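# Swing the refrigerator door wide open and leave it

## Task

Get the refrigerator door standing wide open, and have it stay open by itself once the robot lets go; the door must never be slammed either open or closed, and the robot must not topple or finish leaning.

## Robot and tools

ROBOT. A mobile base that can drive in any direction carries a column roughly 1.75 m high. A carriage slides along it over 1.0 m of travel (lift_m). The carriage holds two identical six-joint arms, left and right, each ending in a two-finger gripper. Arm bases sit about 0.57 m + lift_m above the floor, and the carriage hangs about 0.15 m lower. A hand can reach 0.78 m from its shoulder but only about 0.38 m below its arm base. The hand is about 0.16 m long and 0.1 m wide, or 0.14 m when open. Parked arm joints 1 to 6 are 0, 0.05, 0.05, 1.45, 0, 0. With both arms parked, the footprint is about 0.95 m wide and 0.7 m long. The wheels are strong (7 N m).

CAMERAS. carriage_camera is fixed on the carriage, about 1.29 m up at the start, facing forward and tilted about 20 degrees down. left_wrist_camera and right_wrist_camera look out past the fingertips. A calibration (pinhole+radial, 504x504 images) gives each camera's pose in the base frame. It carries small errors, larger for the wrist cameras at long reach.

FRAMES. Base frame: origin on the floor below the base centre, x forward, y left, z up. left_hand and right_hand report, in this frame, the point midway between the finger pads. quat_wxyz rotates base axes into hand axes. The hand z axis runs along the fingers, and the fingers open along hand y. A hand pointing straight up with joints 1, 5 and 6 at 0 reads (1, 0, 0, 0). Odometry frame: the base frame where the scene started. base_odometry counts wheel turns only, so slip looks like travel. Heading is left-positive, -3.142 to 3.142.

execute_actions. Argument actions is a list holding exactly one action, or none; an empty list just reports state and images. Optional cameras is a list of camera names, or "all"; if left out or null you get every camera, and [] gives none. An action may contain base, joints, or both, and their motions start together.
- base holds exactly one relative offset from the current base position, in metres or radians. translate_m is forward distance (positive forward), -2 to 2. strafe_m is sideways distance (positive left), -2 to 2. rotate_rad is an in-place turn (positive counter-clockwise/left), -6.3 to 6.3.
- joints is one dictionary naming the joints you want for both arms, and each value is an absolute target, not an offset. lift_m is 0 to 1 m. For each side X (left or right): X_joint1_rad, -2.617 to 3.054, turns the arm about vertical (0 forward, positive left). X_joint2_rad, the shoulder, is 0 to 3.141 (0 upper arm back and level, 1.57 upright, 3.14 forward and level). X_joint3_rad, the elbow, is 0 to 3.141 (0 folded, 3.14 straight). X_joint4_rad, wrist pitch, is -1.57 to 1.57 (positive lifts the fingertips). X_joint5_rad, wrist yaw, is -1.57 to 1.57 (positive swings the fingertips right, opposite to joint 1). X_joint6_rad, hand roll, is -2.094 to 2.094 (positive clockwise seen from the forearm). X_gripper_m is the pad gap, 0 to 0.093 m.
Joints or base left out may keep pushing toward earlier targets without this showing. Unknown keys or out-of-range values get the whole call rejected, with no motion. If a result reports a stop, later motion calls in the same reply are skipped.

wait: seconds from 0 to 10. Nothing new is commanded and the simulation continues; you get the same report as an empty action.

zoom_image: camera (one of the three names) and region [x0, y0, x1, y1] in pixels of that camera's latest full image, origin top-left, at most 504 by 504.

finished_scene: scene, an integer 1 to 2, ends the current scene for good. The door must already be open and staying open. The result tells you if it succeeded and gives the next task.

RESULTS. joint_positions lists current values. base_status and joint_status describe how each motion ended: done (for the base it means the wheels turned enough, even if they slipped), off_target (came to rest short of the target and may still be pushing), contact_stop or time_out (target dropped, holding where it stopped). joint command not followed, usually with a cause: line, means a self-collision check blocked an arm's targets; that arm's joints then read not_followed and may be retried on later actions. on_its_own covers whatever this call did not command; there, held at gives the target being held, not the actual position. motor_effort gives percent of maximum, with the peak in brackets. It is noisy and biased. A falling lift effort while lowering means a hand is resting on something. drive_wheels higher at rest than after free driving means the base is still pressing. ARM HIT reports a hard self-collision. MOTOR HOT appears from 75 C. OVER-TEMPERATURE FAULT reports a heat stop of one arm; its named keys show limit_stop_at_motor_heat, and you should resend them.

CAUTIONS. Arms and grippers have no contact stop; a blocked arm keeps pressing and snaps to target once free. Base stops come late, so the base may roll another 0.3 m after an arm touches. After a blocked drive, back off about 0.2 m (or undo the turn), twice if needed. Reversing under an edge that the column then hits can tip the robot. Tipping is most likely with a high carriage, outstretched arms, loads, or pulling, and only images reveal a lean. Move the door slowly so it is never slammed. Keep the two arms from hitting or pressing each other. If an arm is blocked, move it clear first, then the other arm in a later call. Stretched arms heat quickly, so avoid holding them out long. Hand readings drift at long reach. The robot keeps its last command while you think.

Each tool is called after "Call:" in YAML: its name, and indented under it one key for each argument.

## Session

Call:
execute_actions:
  actions: []
  cameras: ["carriage_camera"]

Scene clock: 0.00 s.
base_odometry: x=+0.000 y=+0.000 heading=+0.000 (m, m, rad; odometry frame)
base_status: not commanded
joint_positions: lift_m=+0.298 left_joint1_rad=-0.032 left_joint2_rad=+0.016 left_joint3_rad=+0.045 left_joint4_rad=+1.405 left_joint5_rad=-0.009 left_joint6_rad=-0.057 left_gripper_m=+0.094 right_joint1_rad=+0.005 right_joint2_rad=+0.036 right_joint3_rad=+0.051 right_joint4_rad=+1.421 right_joint5_rad=-0.007 right_joint6_rad=-0.006 right_gripper_m=+0.094
joint_status: not commanded
motor_effort: lift_m=+29 drive_wheels=-1 (%)
left_hand: x=+0.2924 y=+0.3125 z=+1.3035 quat_wxyz=(+0.997, -0.005, +0.068, -0.044) (m; base frame)
right_hand: x=+0.2928 y=-0.3106 z=+1.3056 quat_wxyz=(+0.998, -0.004, +0.067, -0.001) (m; base frame)
pictures: carriage_camera
camera_calibration (this result's frames):
carriage_camera: T_world_to_cam=[[-0.0112502, -0.999928, -0.00421613, 0.00926123], [-0.340039, 0.00779083, -0.940379, 1.27612], [0.940344, -0.00914583, -0.340102, 0.257359], [0, 0, 0, 1]] pos_world=[0.192027, 0.00167232, 1.2876]
Images, in order (width x height): carriage_camera 504x504.

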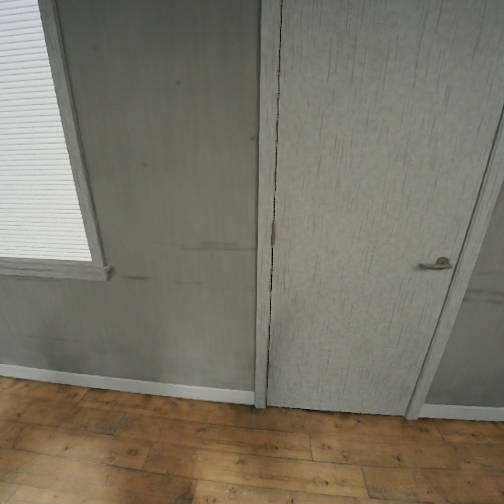

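Call:
execute_actions:
  actions:
    - {"base":{"rotate_rad":2.94}}
  cameras: ["carriage_camera"]

Scene clock: 4.90 s.
base_odometry: x=+0.000 y=+0.000 heading=+2.940 (m, m, rad; odometry frame)
base_status: done
joint_positions: lift_m=+0.298 left_joint1_rad=-0.032 left_joint2_rad=+0.016 left_joint3_rad=+0.045 left_joint4_rad=+1.402 left_joint5_rad=-0.009 left_joint6_rad=-0.057 left_gripper_m=+0.094 right_joint1_rad=+0.005 right_joint2_rad=+0.036 right_joint3_rad=+0.051 right_joint4_rad=+1.419 right_joint5_rad=-0.007 right_joint6_rad=-0.006 right_gripper_m=+0.094
joint_status: not commanded
motor_effort: lift_m=+28(29) drive_wheels=+5(15) (%)
left_hand: x=+0.2931 y=+0.3125 z=+1.3034 quat_wxyz=(+0.997, -0.005, +0.070, -0.044) (m; base frame)
right_hand: x=+0.2931 y=-0.3107 z=+1.3056 quat_wxyz=(+0.998, -0.004, +0.068, -0.001) (m; base frame)
pictures: carriage_camera
camera_calibration (this result's frames):
carriage_camera: T_world_to_cam=[[-0.0112502, -0.999928, -0.00421613, 0.00926123], [-0.340039, 0.00779083, -0.940379, 1.27612], [0.940344, -0.00914583, -0.340102, 0.257359], [0, 0, 0, 1]] pos_world=[0.192027, 0.00167232, 1.2876]
Images, in order (width x height): carriage_camera 504x504.

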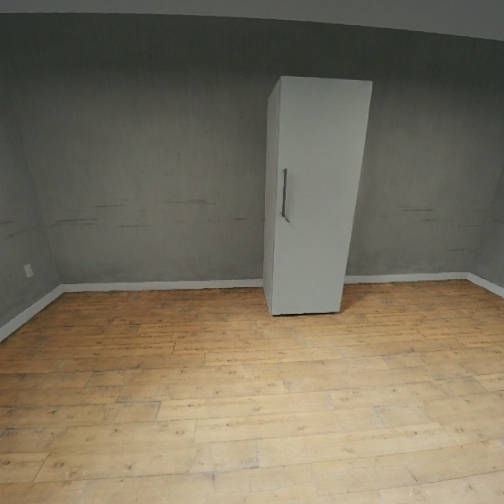

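Call:
execute_actions:
  actions:
    - {"base":{"rotate_rad":0.025},"joints":{"right_joint2_rad":1.2,"right_joint3_rad":1.0,"right_joint4_rad":0.2,"lift_m":0.14}}
  cameras: []

Call:
execute_actions:
  actions:
    - {"base":{"translate_m":1.08}}
  cameras: ["carriage_camera","right_wrist_camera"]

Scene clock: 8.03 s.
base_odometry: x=+0.000 y=+0.000 heading=+2.964 (m, m, rad; odometry frame)
base_status: done
joint_positions: lift_m=+0.140 left_joint1_rad=-0.032 left_joint2_rad=+0.016 left_joint3_rad=+0.045 left_joint4_rad=+1.402 left_joint5_rad=-0.009 left_joint6_rad=-0.057 left_gripper_m=+0.094 right_joint1_rad=+0.005 right_joint2_rad=+1.195 right_joint3_rad=+0.979 right_joint4_rad=+0.197 right_joint5_rad=-0.007 right_joint6_rad=-0.006 right_gripper_m=+0.094
joint_status: all done
motor_effort: lift_m=+23(24) drive_wheels=+5(11) (%)
left_hand: x=+0.2930 y=+0.3125 z=+1.1458 quat_wxyz=(+0.997, -0.005, +0.070, -0.044) (m; base frame)
right_hand: x=+0.6806 y=-0.3089 z=+1.0782 quat_wxyz=(+0.700, -0.006, +0.714, +0.002) (m; base frame)
pictures: none
No camera images: the call's "cameras" was empty. Leave "cameras" out to get every camera's image.

Scene clock: 12.47 s.
base_odometry: x=-1.063 y=+0.189 heading=+2.965 (m, m, rad; odometry frame)
base_status: done
joint_positions: lift_m=+0.140 left_joint1_rad=-0.032 left_joint2_rad=+0.016 left_joint3_rad=+0.045 left_joint4_rad=+1.402 left_joint5_rad=-0.009 left_joint6_rad=-0.057 left_gripper_m=+0.094 right_joint1_rad=+0.005 right_joint2_rad=+1.195 right_joint3_rad=+0.979 right_joint4_rad=+0.197 right_joint5_rad=-0.007 right_joint6_rad=-0.006 right_gripper_m=+0.094
joint_status: not commanded
motor_effort: lift_m=+24(24) drive_wheels=-8(19) (%)
left_hand: x=+0.2930 y=+0.3125 z=+1.1458 quat_wxyz=(+0.997, -0.005, +0.070, -0.044) (m; base frame)
right_hand: x=+0.6806 y=-0.3089 z=+1.0782 quat_wxyz=(+0.700, -0.006, +0.714, +0.002) (m; base frame)
pictures: carriage_camera, right_wrist_camera
camera_calibration (this result's frames):
carriage_camera: T_world_to_cam=[[-0.0112502, -0.999928, -0.00421613, 0.00859676], [-0.340039, 0.00779083, -0.940379, 1.12791], [0.940344, -0.00914583, -0.340102, 0.203759], [0, 0, 0, 1]] pos_world=[0.192027, 0.00167232, 1.13]
right_wrist_camera: T_world_to_cam=[[0.067738, -0.997677, 0.00728446, -0.353529], [-0.615811, -0.0475532, -0.786458, 1.24919], [0.784977, 0.0487872, -0.617601, 0.26559], [0, 0, 0, 1]] pos_world=[0.584732, -0.306262, 1.14904]
Images, in order (width x height): carriage_camera 504x504, right_wrist_camera 504x504.

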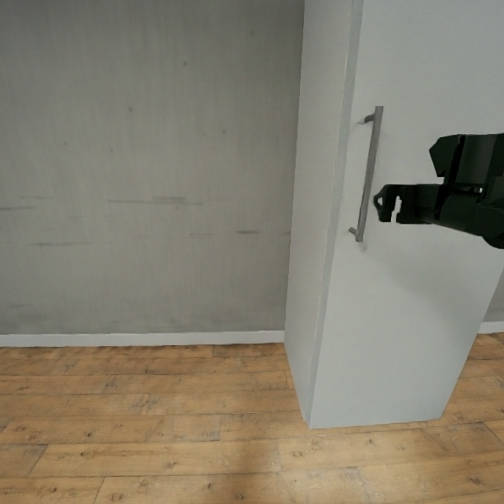

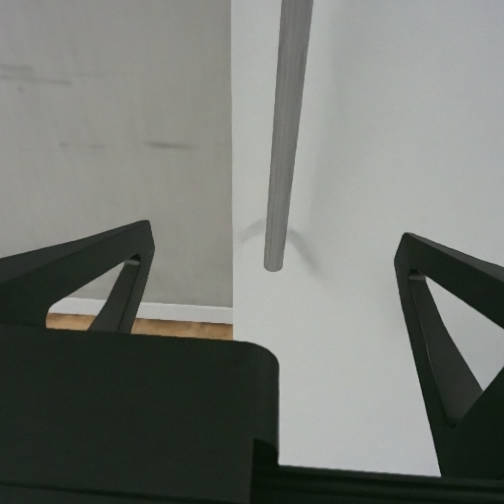

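Same distance; repeat.

Call:
execute_actions:
  actions:
    - {"base":{"translate_m":0.18}}
  cameras: []

Call:
execute_actions:
  actions:
    - {"joints":{"right_gripper_m":0.0}}
  cameras: ["right_wrist_camera"]

Call:
execute_actions:
  actions:
    - {"base":{"translate_m":-0.15},"joints":{"right_joint1_rad":-0.08}}
  cameras: []

Call:
execute_actions:
  actions:
    - {"base":{"translate_m":-0.13},"joints":{"right_joint1_rad":-0.43,"right_joint5_rad":-0.2}}
  cameras: []

Call:
execute_actions:
  actions:
    - {"base":{"strafe_m":-0.2},"joints":{"right_joint1_rad":-0.1,"right_joint5_rad":-0.6}}
  cameras: []

Call:
execute_actions:
  actions:
    - {"base":{"translate_m":-0.08},"joints":{"right_joint1_rad":-0.45,"right_joint5_rad":-0.8}}
  cameras: []

Call:
execute_actions:
  actions:
    - {"base":{"strafe_m":-0.27},"joints":{"right_joint5_rad":-1.5}}
  cameras: ["carriage_camera"]

Call:
execute_actions:
  actions:
    - {"base":{"strafe_m":-0.16},"joints":{"right_joint1_rad":-0.43}}
  cameras: []

Call:
execute_actions:
  actions:
    - {"joints":{"right_gripper_m":0.093}}

Scene clock: 18.00 s.
base_odometry: x=-1.241 y=+0.220 heading=+2.966 (m, m, rad; odometry frame)
base_status: done
joint_positions: lift_m=+0.140 left_joint1_rad=-0.032 left_joint2_rad=+0.016 left_joint3_rad=+0.045 left_joint4_rad=+1.404 left_joint5_rad=-0.009 left_joint6_rad=-0.057 left_gripper_m=+0.094 right_joint1_rad=+0.005 right_joint2_rad=+1.195 right_joint3_rad=+0.979 right_joint4_rad=+0.197 right_joint5_rad=-0.007 right_joint6_rad=-0.006 right_gripper_m=+0.094
joint_status: not commanded
motor_effort: lift_m=+23(23) drive_wheels=-8(13) (%)
left_hand: x=+0.2925 y=+0.3125 z=+1.1459 quat_wxyz=(+0.997, -0.005, +0.069, -0.044) (m; base frame)
right_hand: x=+0.6806 y=-0.3089 z=+1.0782 quat_wxyz=(+0.700, -0.006, +0.714, +0.002) (m; base frame)
pictures: none
No camera images: the call's "cameras" was empty. Leave "cameras" out to get every camera's image.

Scene clock: 18.73 s.
base_odometry: x=-1.241 y=+0.220 heading=+2.966 (m, m, rad; odometry frame)
base_status: not commanded
joint_positions: lift_m=+0.140 left_joint1_rad=-0.032 left_joint2_rad=+0.016 left_joint3_rad=+0.045 left_joint4_rad=+1.404 left_joint5_rad=-0.009 left_joint6_rad=-0.057 left_gripper_m=+0.094 right_joint1_rad=-0.001 right_joint2_rad=+1.195 right_joint3_rad=+0.979 right_joint4_rad=+0.197 right_joint5_rad=+0.007 right_joint6_rad=+0.008 right_gripper_m=+0.016
joint_status: right_gripper_m off_target (ended at +0.016, target +0.000)
motor_effort: lift_m=+24(23) drive_wheels=-7(8) (%)
left_hand: x=+0.2925 y=+0.3125 z=+1.1459 quat_wxyz=(+0.997, -0.005, +0.069, -0.044) (m; base frame)
right_hand: x=+0.6806 y=-0.3135 z=+1.0783 quat_wxyz=(+0.701, +0.006, +0.714, +0.000) (m; base frame)
pictures: right_wrist_camera
camera_calibration (this result's frames):
right_wrist_camera: T_world_to_cam=[[0.0484302, -0.998803, -0.00690971, -0.330036], [-0.61623, -0.0244342, -0.787187, 1.25737], [0.786076, 0.0423816, -0.616676, 0.26211], [0, 0, 0, 1]] pos_world=[0.584777, -0.310026, 1.14915]
Images, in order (width x height): right_wrist_camera 504x504.

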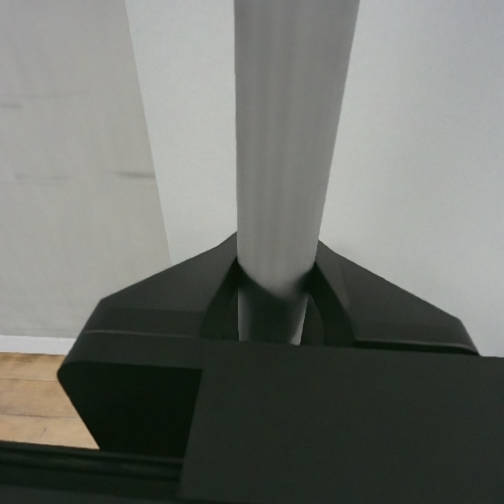

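Scene clock: 20.57 s.
base_odometry: x=-1.093 y=+0.194 heading=+2.967 (m, m, rad; odometry frame)
base_status: done
joint_positions: lift_m=+0.140 left_joint1_rad=-0.032 left_joint2_rad=+0.016 left_joint3_rad=+0.045 left_joint4_rad=+1.404 left_joint5_rad=-0.009 left_joint6_rad=-0.057 left_gripper_m=+0.094 right_joint1_rad=-0.104 right_joint2_rad=+1.226 right_joint3_rad=+1.006 right_joint4_rad=+0.196 right_joint5_rad=+0.060 right_joint6_rad=+0.013 right_gripper_m=+0.015
joint_status: right_joint1_rad off_target (ended at -0.104, target -0.080)
motor_effort: lift_m=+23(24) drive_wheels=+5(38) (%)
left_hand: x=+0.2925 y=+0.3125 z=+1.1459 quat_wxyz=(+0.997, -0.005, +0.069, -0.044) (m; base frame)
right_hand: x=+0.6846 y=-0.3668 z=+1.0784 quat_wxyz=(+0.696, +0.063, +0.713, -0.053) (m; base frame)
pictures: none
No camera images: the call's "cameras" was empty. Leave "cameras" out to get every camera's image.

Scene clock: 22.30 s.
base_odometry: x=-0.965 y=+0.171 heading=+2.968 (m, m, rad; odometry frame)
base_status: done
joint_positions: lift_m=+0.140 left_joint1_rad=-0.032 left_joint2_rad=+0.016 left_joint3_rad=+0.045 left_joint4_rad=+1.403 left_joint5_rad=-0.009 left_joint6_rad=-0.057 left_gripper_m=+0.094 right_joint1_rad=-0.467 right_joint2_rad=+1.241 right_joint3_rad=+1.003 right_joint4_rad=+0.231 right_joint5_rad=-0.092 right_joint6_rad=+0.009 right_gripper_m=+0.015
joint_status: right_joint1_rad off_target (ended at -0.467, target -0.430); right_joint5_rad off_target (ended at -0.091, target -0.200)
motor_effort: lift_m=+24(23) drive_wheels=+8(14) (%)
left_hand: x=+0.2926 y=+0.3125 z=+1.1459 quat_wxyz=(+0.997, -0.005, +0.069, -0.044) (m; base frame)
right_hand: x=+0.6524 y=-0.4924 z=+1.0795 quat_wxyz=(+0.693, +0.136, +0.697, -0.128) (m; base frame)
pictures: none
No camera images: the call's "cameras" was empty. Leave "cameras" out to get every camera's image.

Scene clock: 24.37 s.
base_odometry: x=-0.930 y=+0.368 heading=+2.967 (m, m, rad; odometry frame)
base_status: done
joint_positions: lift_m=+0.140 left_joint1_rad=-0.032 left_joint2_rad=+0.016 left_joint3_rad=+0.045 left_joint4_rad=+1.404 left_joint5_rad=-0.009 left_joint6_rad=-0.057 left_gripper_m=+0.094 right_joint1_rad=-0.099 right_joint2_rad=+1.217 right_joint3_rad=+1.003 right_joint4_rad=+0.180 right_joint5_rad=-0.625 right_joint6_rad=-0.017 right_gripper_m=+0.015
joint_status: right_joint5_rad off_target (ended at -0.625, target -0.600); the others done
motor_effort: lift_m=+23(24) drive_wheels=-3(9) (%)
left_hand: x=+0.2925 y=+0.3125 z=+1.1459 quat_wxyz=(+0.997, -0.005, +0.069, -0.044) (m; base frame)
right_hand: x=+0.6615 y=-0.2507 z=+1.0778 quat_wxyz=(+0.673, -0.185, +0.693, +0.183) (m; base frame)
pictures: none
No camera images: the call's "cameras" was empty. Leave "cameras" out to get every camera's image.

Scene clock: 25.87 s.
base_odometry: x=-0.851 y=+0.355 heading=+2.967 (m, m, rad; odometry frame)
base_status: done
joint_positions: lift_m=+0.140 left_joint1_rad=-0.032 left_joint2_rad=+0.016 left_joint3_rad=+0.045 left_joint4_rad=+1.404 left_joint5_rad=-0.009 left_joint6_rad=-0.057 left_gripper_m=+0.094 right_joint1_rad=-0.459 right_joint2_rad=+1.217 right_joint3_rad=+0.999 right_joint4_rad=+0.187 right_joint5_rad=-0.724 right_joint6_rad=-0.017 right_gripper_m=+0.014
joint_status: right_joint5_rad off_target (ended at -0.725, target -0.800); the others done
motor_effort: lift_m=+23(24) drive_wheels=+2(9) (%)
left_hand: x=+0.2925 y=+0.3125 z=+1.1459 quat_wxyz=(+0.997, -0.005, +0.069, -0.044) (m; base frame)
right_hand: x=+0.6536 y=-0.3797 z=+1.0783 quat_wxyz=(+0.693, -0.094, +0.709, +0.094) (m; base frame)
pictures: none
No camera images: the call's "cameras" was empty. Leave "cameras" out to get every camera's image.

Scene clock: 28.23 s.
base_odometry: x=-0.804 y=+0.621 heading=+2.967 (m, m, rad; odometry frame)
base_status: done
joint_positions: lift_m=+0.140 left_joint1_rad=-0.032 left_joint2_rad=+0.016 left_joint3_rad=+0.045 left_joint4_rad=+1.404 left_joint5_rad=-0.009 left_joint6_rad=-0.057 left_gripper_m=+0.094 right_joint1_rad=-0.457 right_joint2_rad=+1.213 right_joint3_rad=+0.983 right_joint4_rad=+0.183 right_joint5_rad=-1.561 right_joint6_rad=-0.046 right_gripper_m=+0.014
joint_status: right_joint5_rad off_target (ended at -1.561, target -1.500)
motor_effort: lift_m=+24(24) drive_wheels=-3(7) (%)
left_hand: x=+0.2925 y=+0.3125 z=+1.1459 quat_wxyz=(+0.997, -0.005, +0.069, -0.044) (m; base frame)
right_hand: x=+0.5645 y=-0.2705 z=+1.0773 quat_wxyz=(+0.602, -0.370, +0.602, +0.371) (m; base frame)
pictures: carriage_camera
camera_calibration (this result's frames):
carriage_camera: T_world_to_cam=[[-0.0112502, -0.999928, -0.00421613, 0.00859676], [-0.340039, 0.00779083, -0.940379, 1.12791], [0.940344, -0.00914583, -0.340102, 0.203759], [0, 0, 0, 1]] pos_world=[0.192027, 0.00167232, 1.13]
Images, in order (width x height): carriage_camera 504x504.

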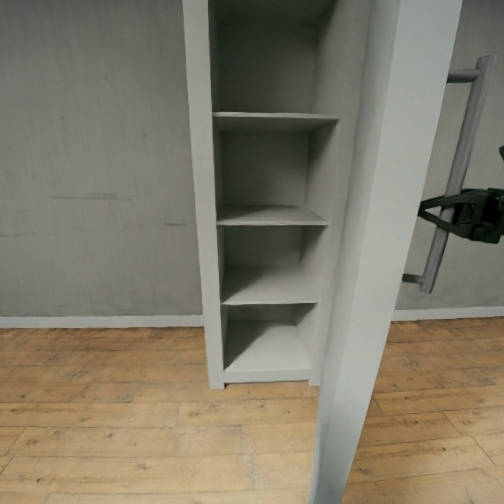

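Scene clock: 30.20 s.
base_odometry: x=-0.776 y=+0.778 heading=+2.966 (m, m, rad; odometry frame)
base_status: done
joint_positions: lift_m=+0.140 left_joint1_rad=-0.032 left_joint2_rad=+0.016 left_joint3_rad=+0.045 left_joint4_rad=+1.404 left_joint5_rad=-0.009 left_joint6_rad=-0.057 left_gripper_m=+0.094 right_joint1_rad=-0.416 right_joint2_rad=+1.181 right_joint3_rad=+0.967 right_joint4_rad=+0.158 right_joint5_rad=-1.561 right_joint6_rad=-0.055 right_gripper_m=+0.014
joint_status: all done
motor_effort: lift_m=+24(24) drive_wheels=-4(10) (%)
left_hand: x=+0.2924 y=+0.3125 z=+1.1459 quat_wxyz=(+0.997, -0.005, +0.069, -0.044) (m; base frame)
right_hand: x=+0.5553 y=-0.2547 z=+1.0776 quat_wxyz=(+0.594, -0.383, +0.595, +0.383) (m; base frame)
pictures: none
No camera images: the call's "cameras" was empty. Leave "cameras" out to get every camera's image.

Scene clock: 30.93 s.
base_odometry: x=-0.776 y=+0.778 heading=+2.966 (m, m, rad; odometry frame)
base_status: not commanded
joint_positions: lift_m=+0.140 left_joint1_rad=-0.032 left_joint2_rad=+0.016 left_joint3_rad=+0.045 left_joint4_rad=+1.404 left_joint5_rad=-0.009 left_joint6_rad=-0.057 left_gripper_m=+0.094 right_joint1_rad=-0.426 right_joint2_rad=+1.181 right_joint3_rad=+0.980 right_joint4_rad=+0.181 right_joint5_rad=-1.505 right_joint6_rad=-0.013 right_gripper_m=+0.093
joint_status: all done
on_its_own: right_joint5_rad moved +0.056 to your old target -1.500
motor_effort: lift_m=+24(24) drive_wheels=-3(3) (%)
left_hand: x=+0.2924 y=+0.3125 z=+1.1459 quat_wxyz=(+0.997, -0.005, +0.069, -0.044) (m; base frame)
right_hand: x=+0.5644 y=-0.2619 z=+1.0834 quat_wxyz=(+0.605, -0.362, +0.608, +0.365) (m; base frame)
pictures: carriage_camera, left_wrist_camera, right_wrist_camera
camera_calibration (this result's frames):
carriage_camera: T_world_to_cam=[[-0.0112502, -0.999928, -0.00421613, 0.00859654], [-0.340039, 0.00779083, -0.940379, 1.12786], [0.940344, -0.00914583, -0.340102, 0.203741], [0, 0, 0, 1]] pos_world=[0.192027, 0.00167232, 1.12995]
left_wrist_camera: T_world_to_cam=[[-0.0761336, -0.996796, -0.024506, 0.356255], [0.71067, -0.0370077, -0.702551, 0.613506], [0.699394, -0.0709035, 0.711211, -0.876293], [0, 0, 0, 1]] pos_world=[0.203996, 0.315686, 1.06298]
right_wrist_camera: T_world_to_cam=[[0.906854, -0.42142, -0.0046203, -0.6086], [-0.257549, -0.545475, -0.797575, 0.86338], [0.333594, 0.724474, -0.603202, 0.773818], [0, 0, 0, 1]] pos_world=[0.516134, -0.346134, 1.15257]
Images, in order (width x height): carriage_camera 504x504, left_wrist_camera 504x504, right_wrist_camera 504x504.

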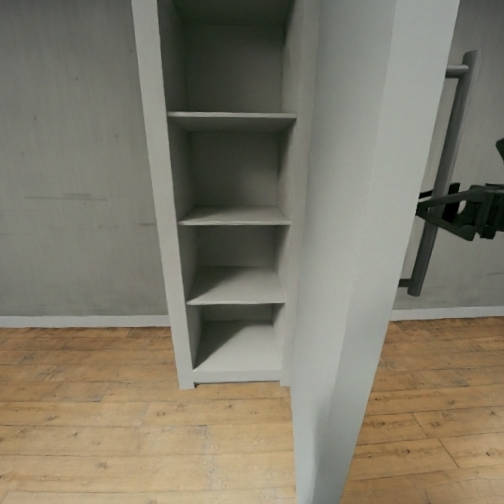

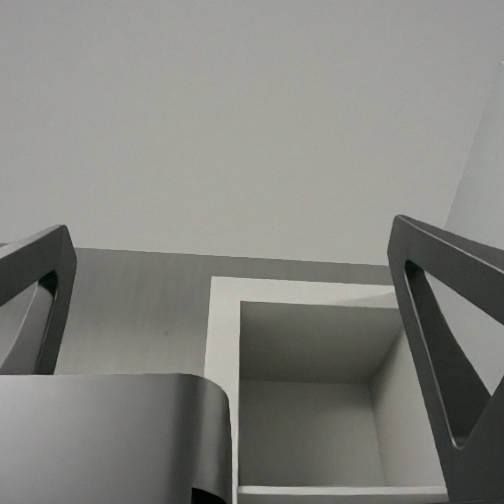

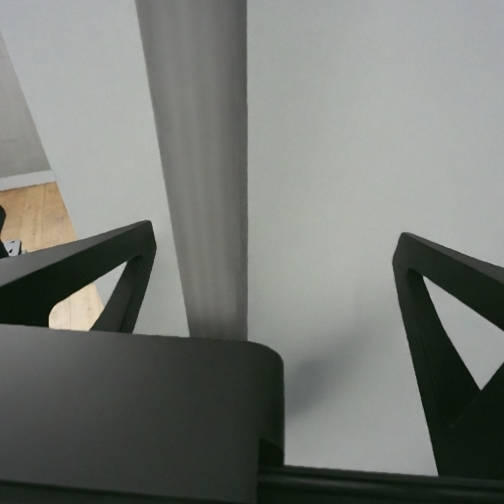

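About 80°; strafing on lets the near finger drag it a bit further and clear.

Call:
execute_actions:
  actions:
    - {"base":{"strafe_m":-0.16},"joints":{"right_joint1_rad":-0.43}}

Scene clock: 34.17 s.
base_odometry: x=-0.748 y=+0.936 heading=+2.966 (m, m, rad; odometry frame)
base_status: done
joint_positions: lift_m=+0.140 left_joint1_rad=-0.032 left_joint2_rad=+0.016 left_joint3_rad=+0.045 left_joint4_rad=+1.405 left_joint5_rad=-0.009 left_joint6_rad=-0.057 left_gripper_m=+0.094 right_joint1_rad=-0.426 right_joint2_rad=+1.181 right_joint3_rad=+0.980 right_joint4_rad=+0.185 right_joint5_rad=-1.504 right_joint6_rad=-0.012 right_gripper_m=+0.093
joint_status: all done
motor_effort: lift_m=+24(24) drive_wheels=-3(8) (%)
left_hand: x=+0.2924 y=+0.3125 z=+1.1459 quat_wxyz=(+0.997, -0.005, +0.068, -0.044) (m; base frame)
right_hand: x=+0.5646 y=-0.2620 z=+1.0837 quat_wxyz=(+0.606, -0.362, +0.608, +0.364) (m; base frame)
pictures: carriage_camera, left_wrist_camera, right_wrist_camera
camera_calibration (this result's frames):
carriage_camera: T_world_to_cam=[[-0.0112502, -0.999928, -0.00421613, 0.00859654], [-0.340039, 0.00779083, -0.940379, 1.12786], [0.940344, -0.00914583, -0.340102, 0.203741], [0, 0, 0, 1]] pos_world=[0.192027, 0.00167232, 1.12995]
left_wrist_camera: T_world_to_cam=[[-0.0761243, -0.996797, -0.0245228, 0.356268], [0.710938, -0.0370164, -0.70228, 0.613195], [0.699122, -0.0708947, 0.711479, -0.876467], [0, 0, 0, 1]] pos_world=[0.203935, 0.315688, 1.06296]
right_wrist_camera: T_world_to_cam=[[0.906379, -0.422462, -0.00156673, -0.612116], [-0.255937, -0.546147, -0.797634, 0.862635], [0.336114, 0.72336, -0.60314, 0.772258], [0, 0, 0, 1]] pos_world=[0.516022, -0.346091, 1.15289]
Images, in order (width x height): carriage_camera 504x504, left_wrist_camera 504x504, right_wrist_camera 504x504.

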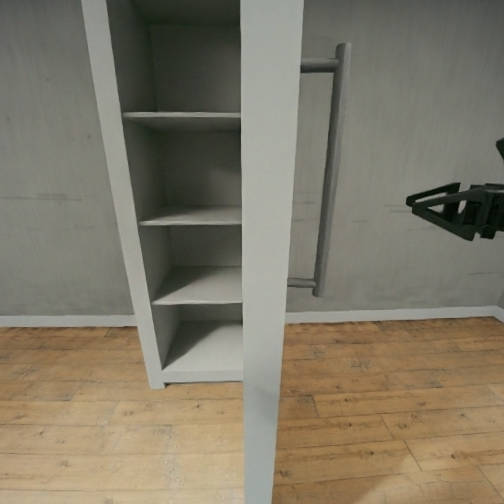

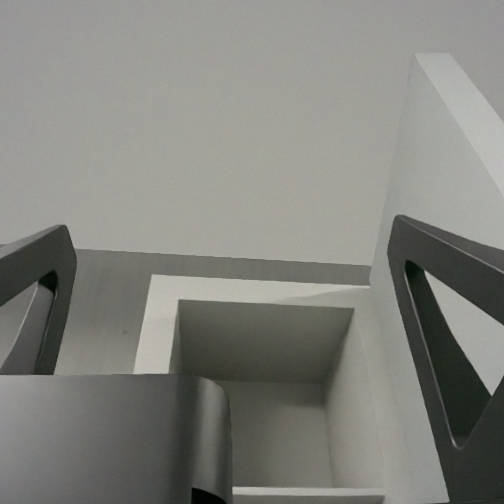

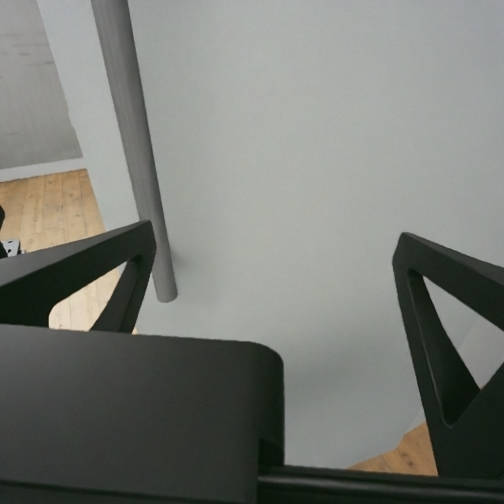

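Call:
finished_scene:
  scene: 2

The scene is finished: the task was done.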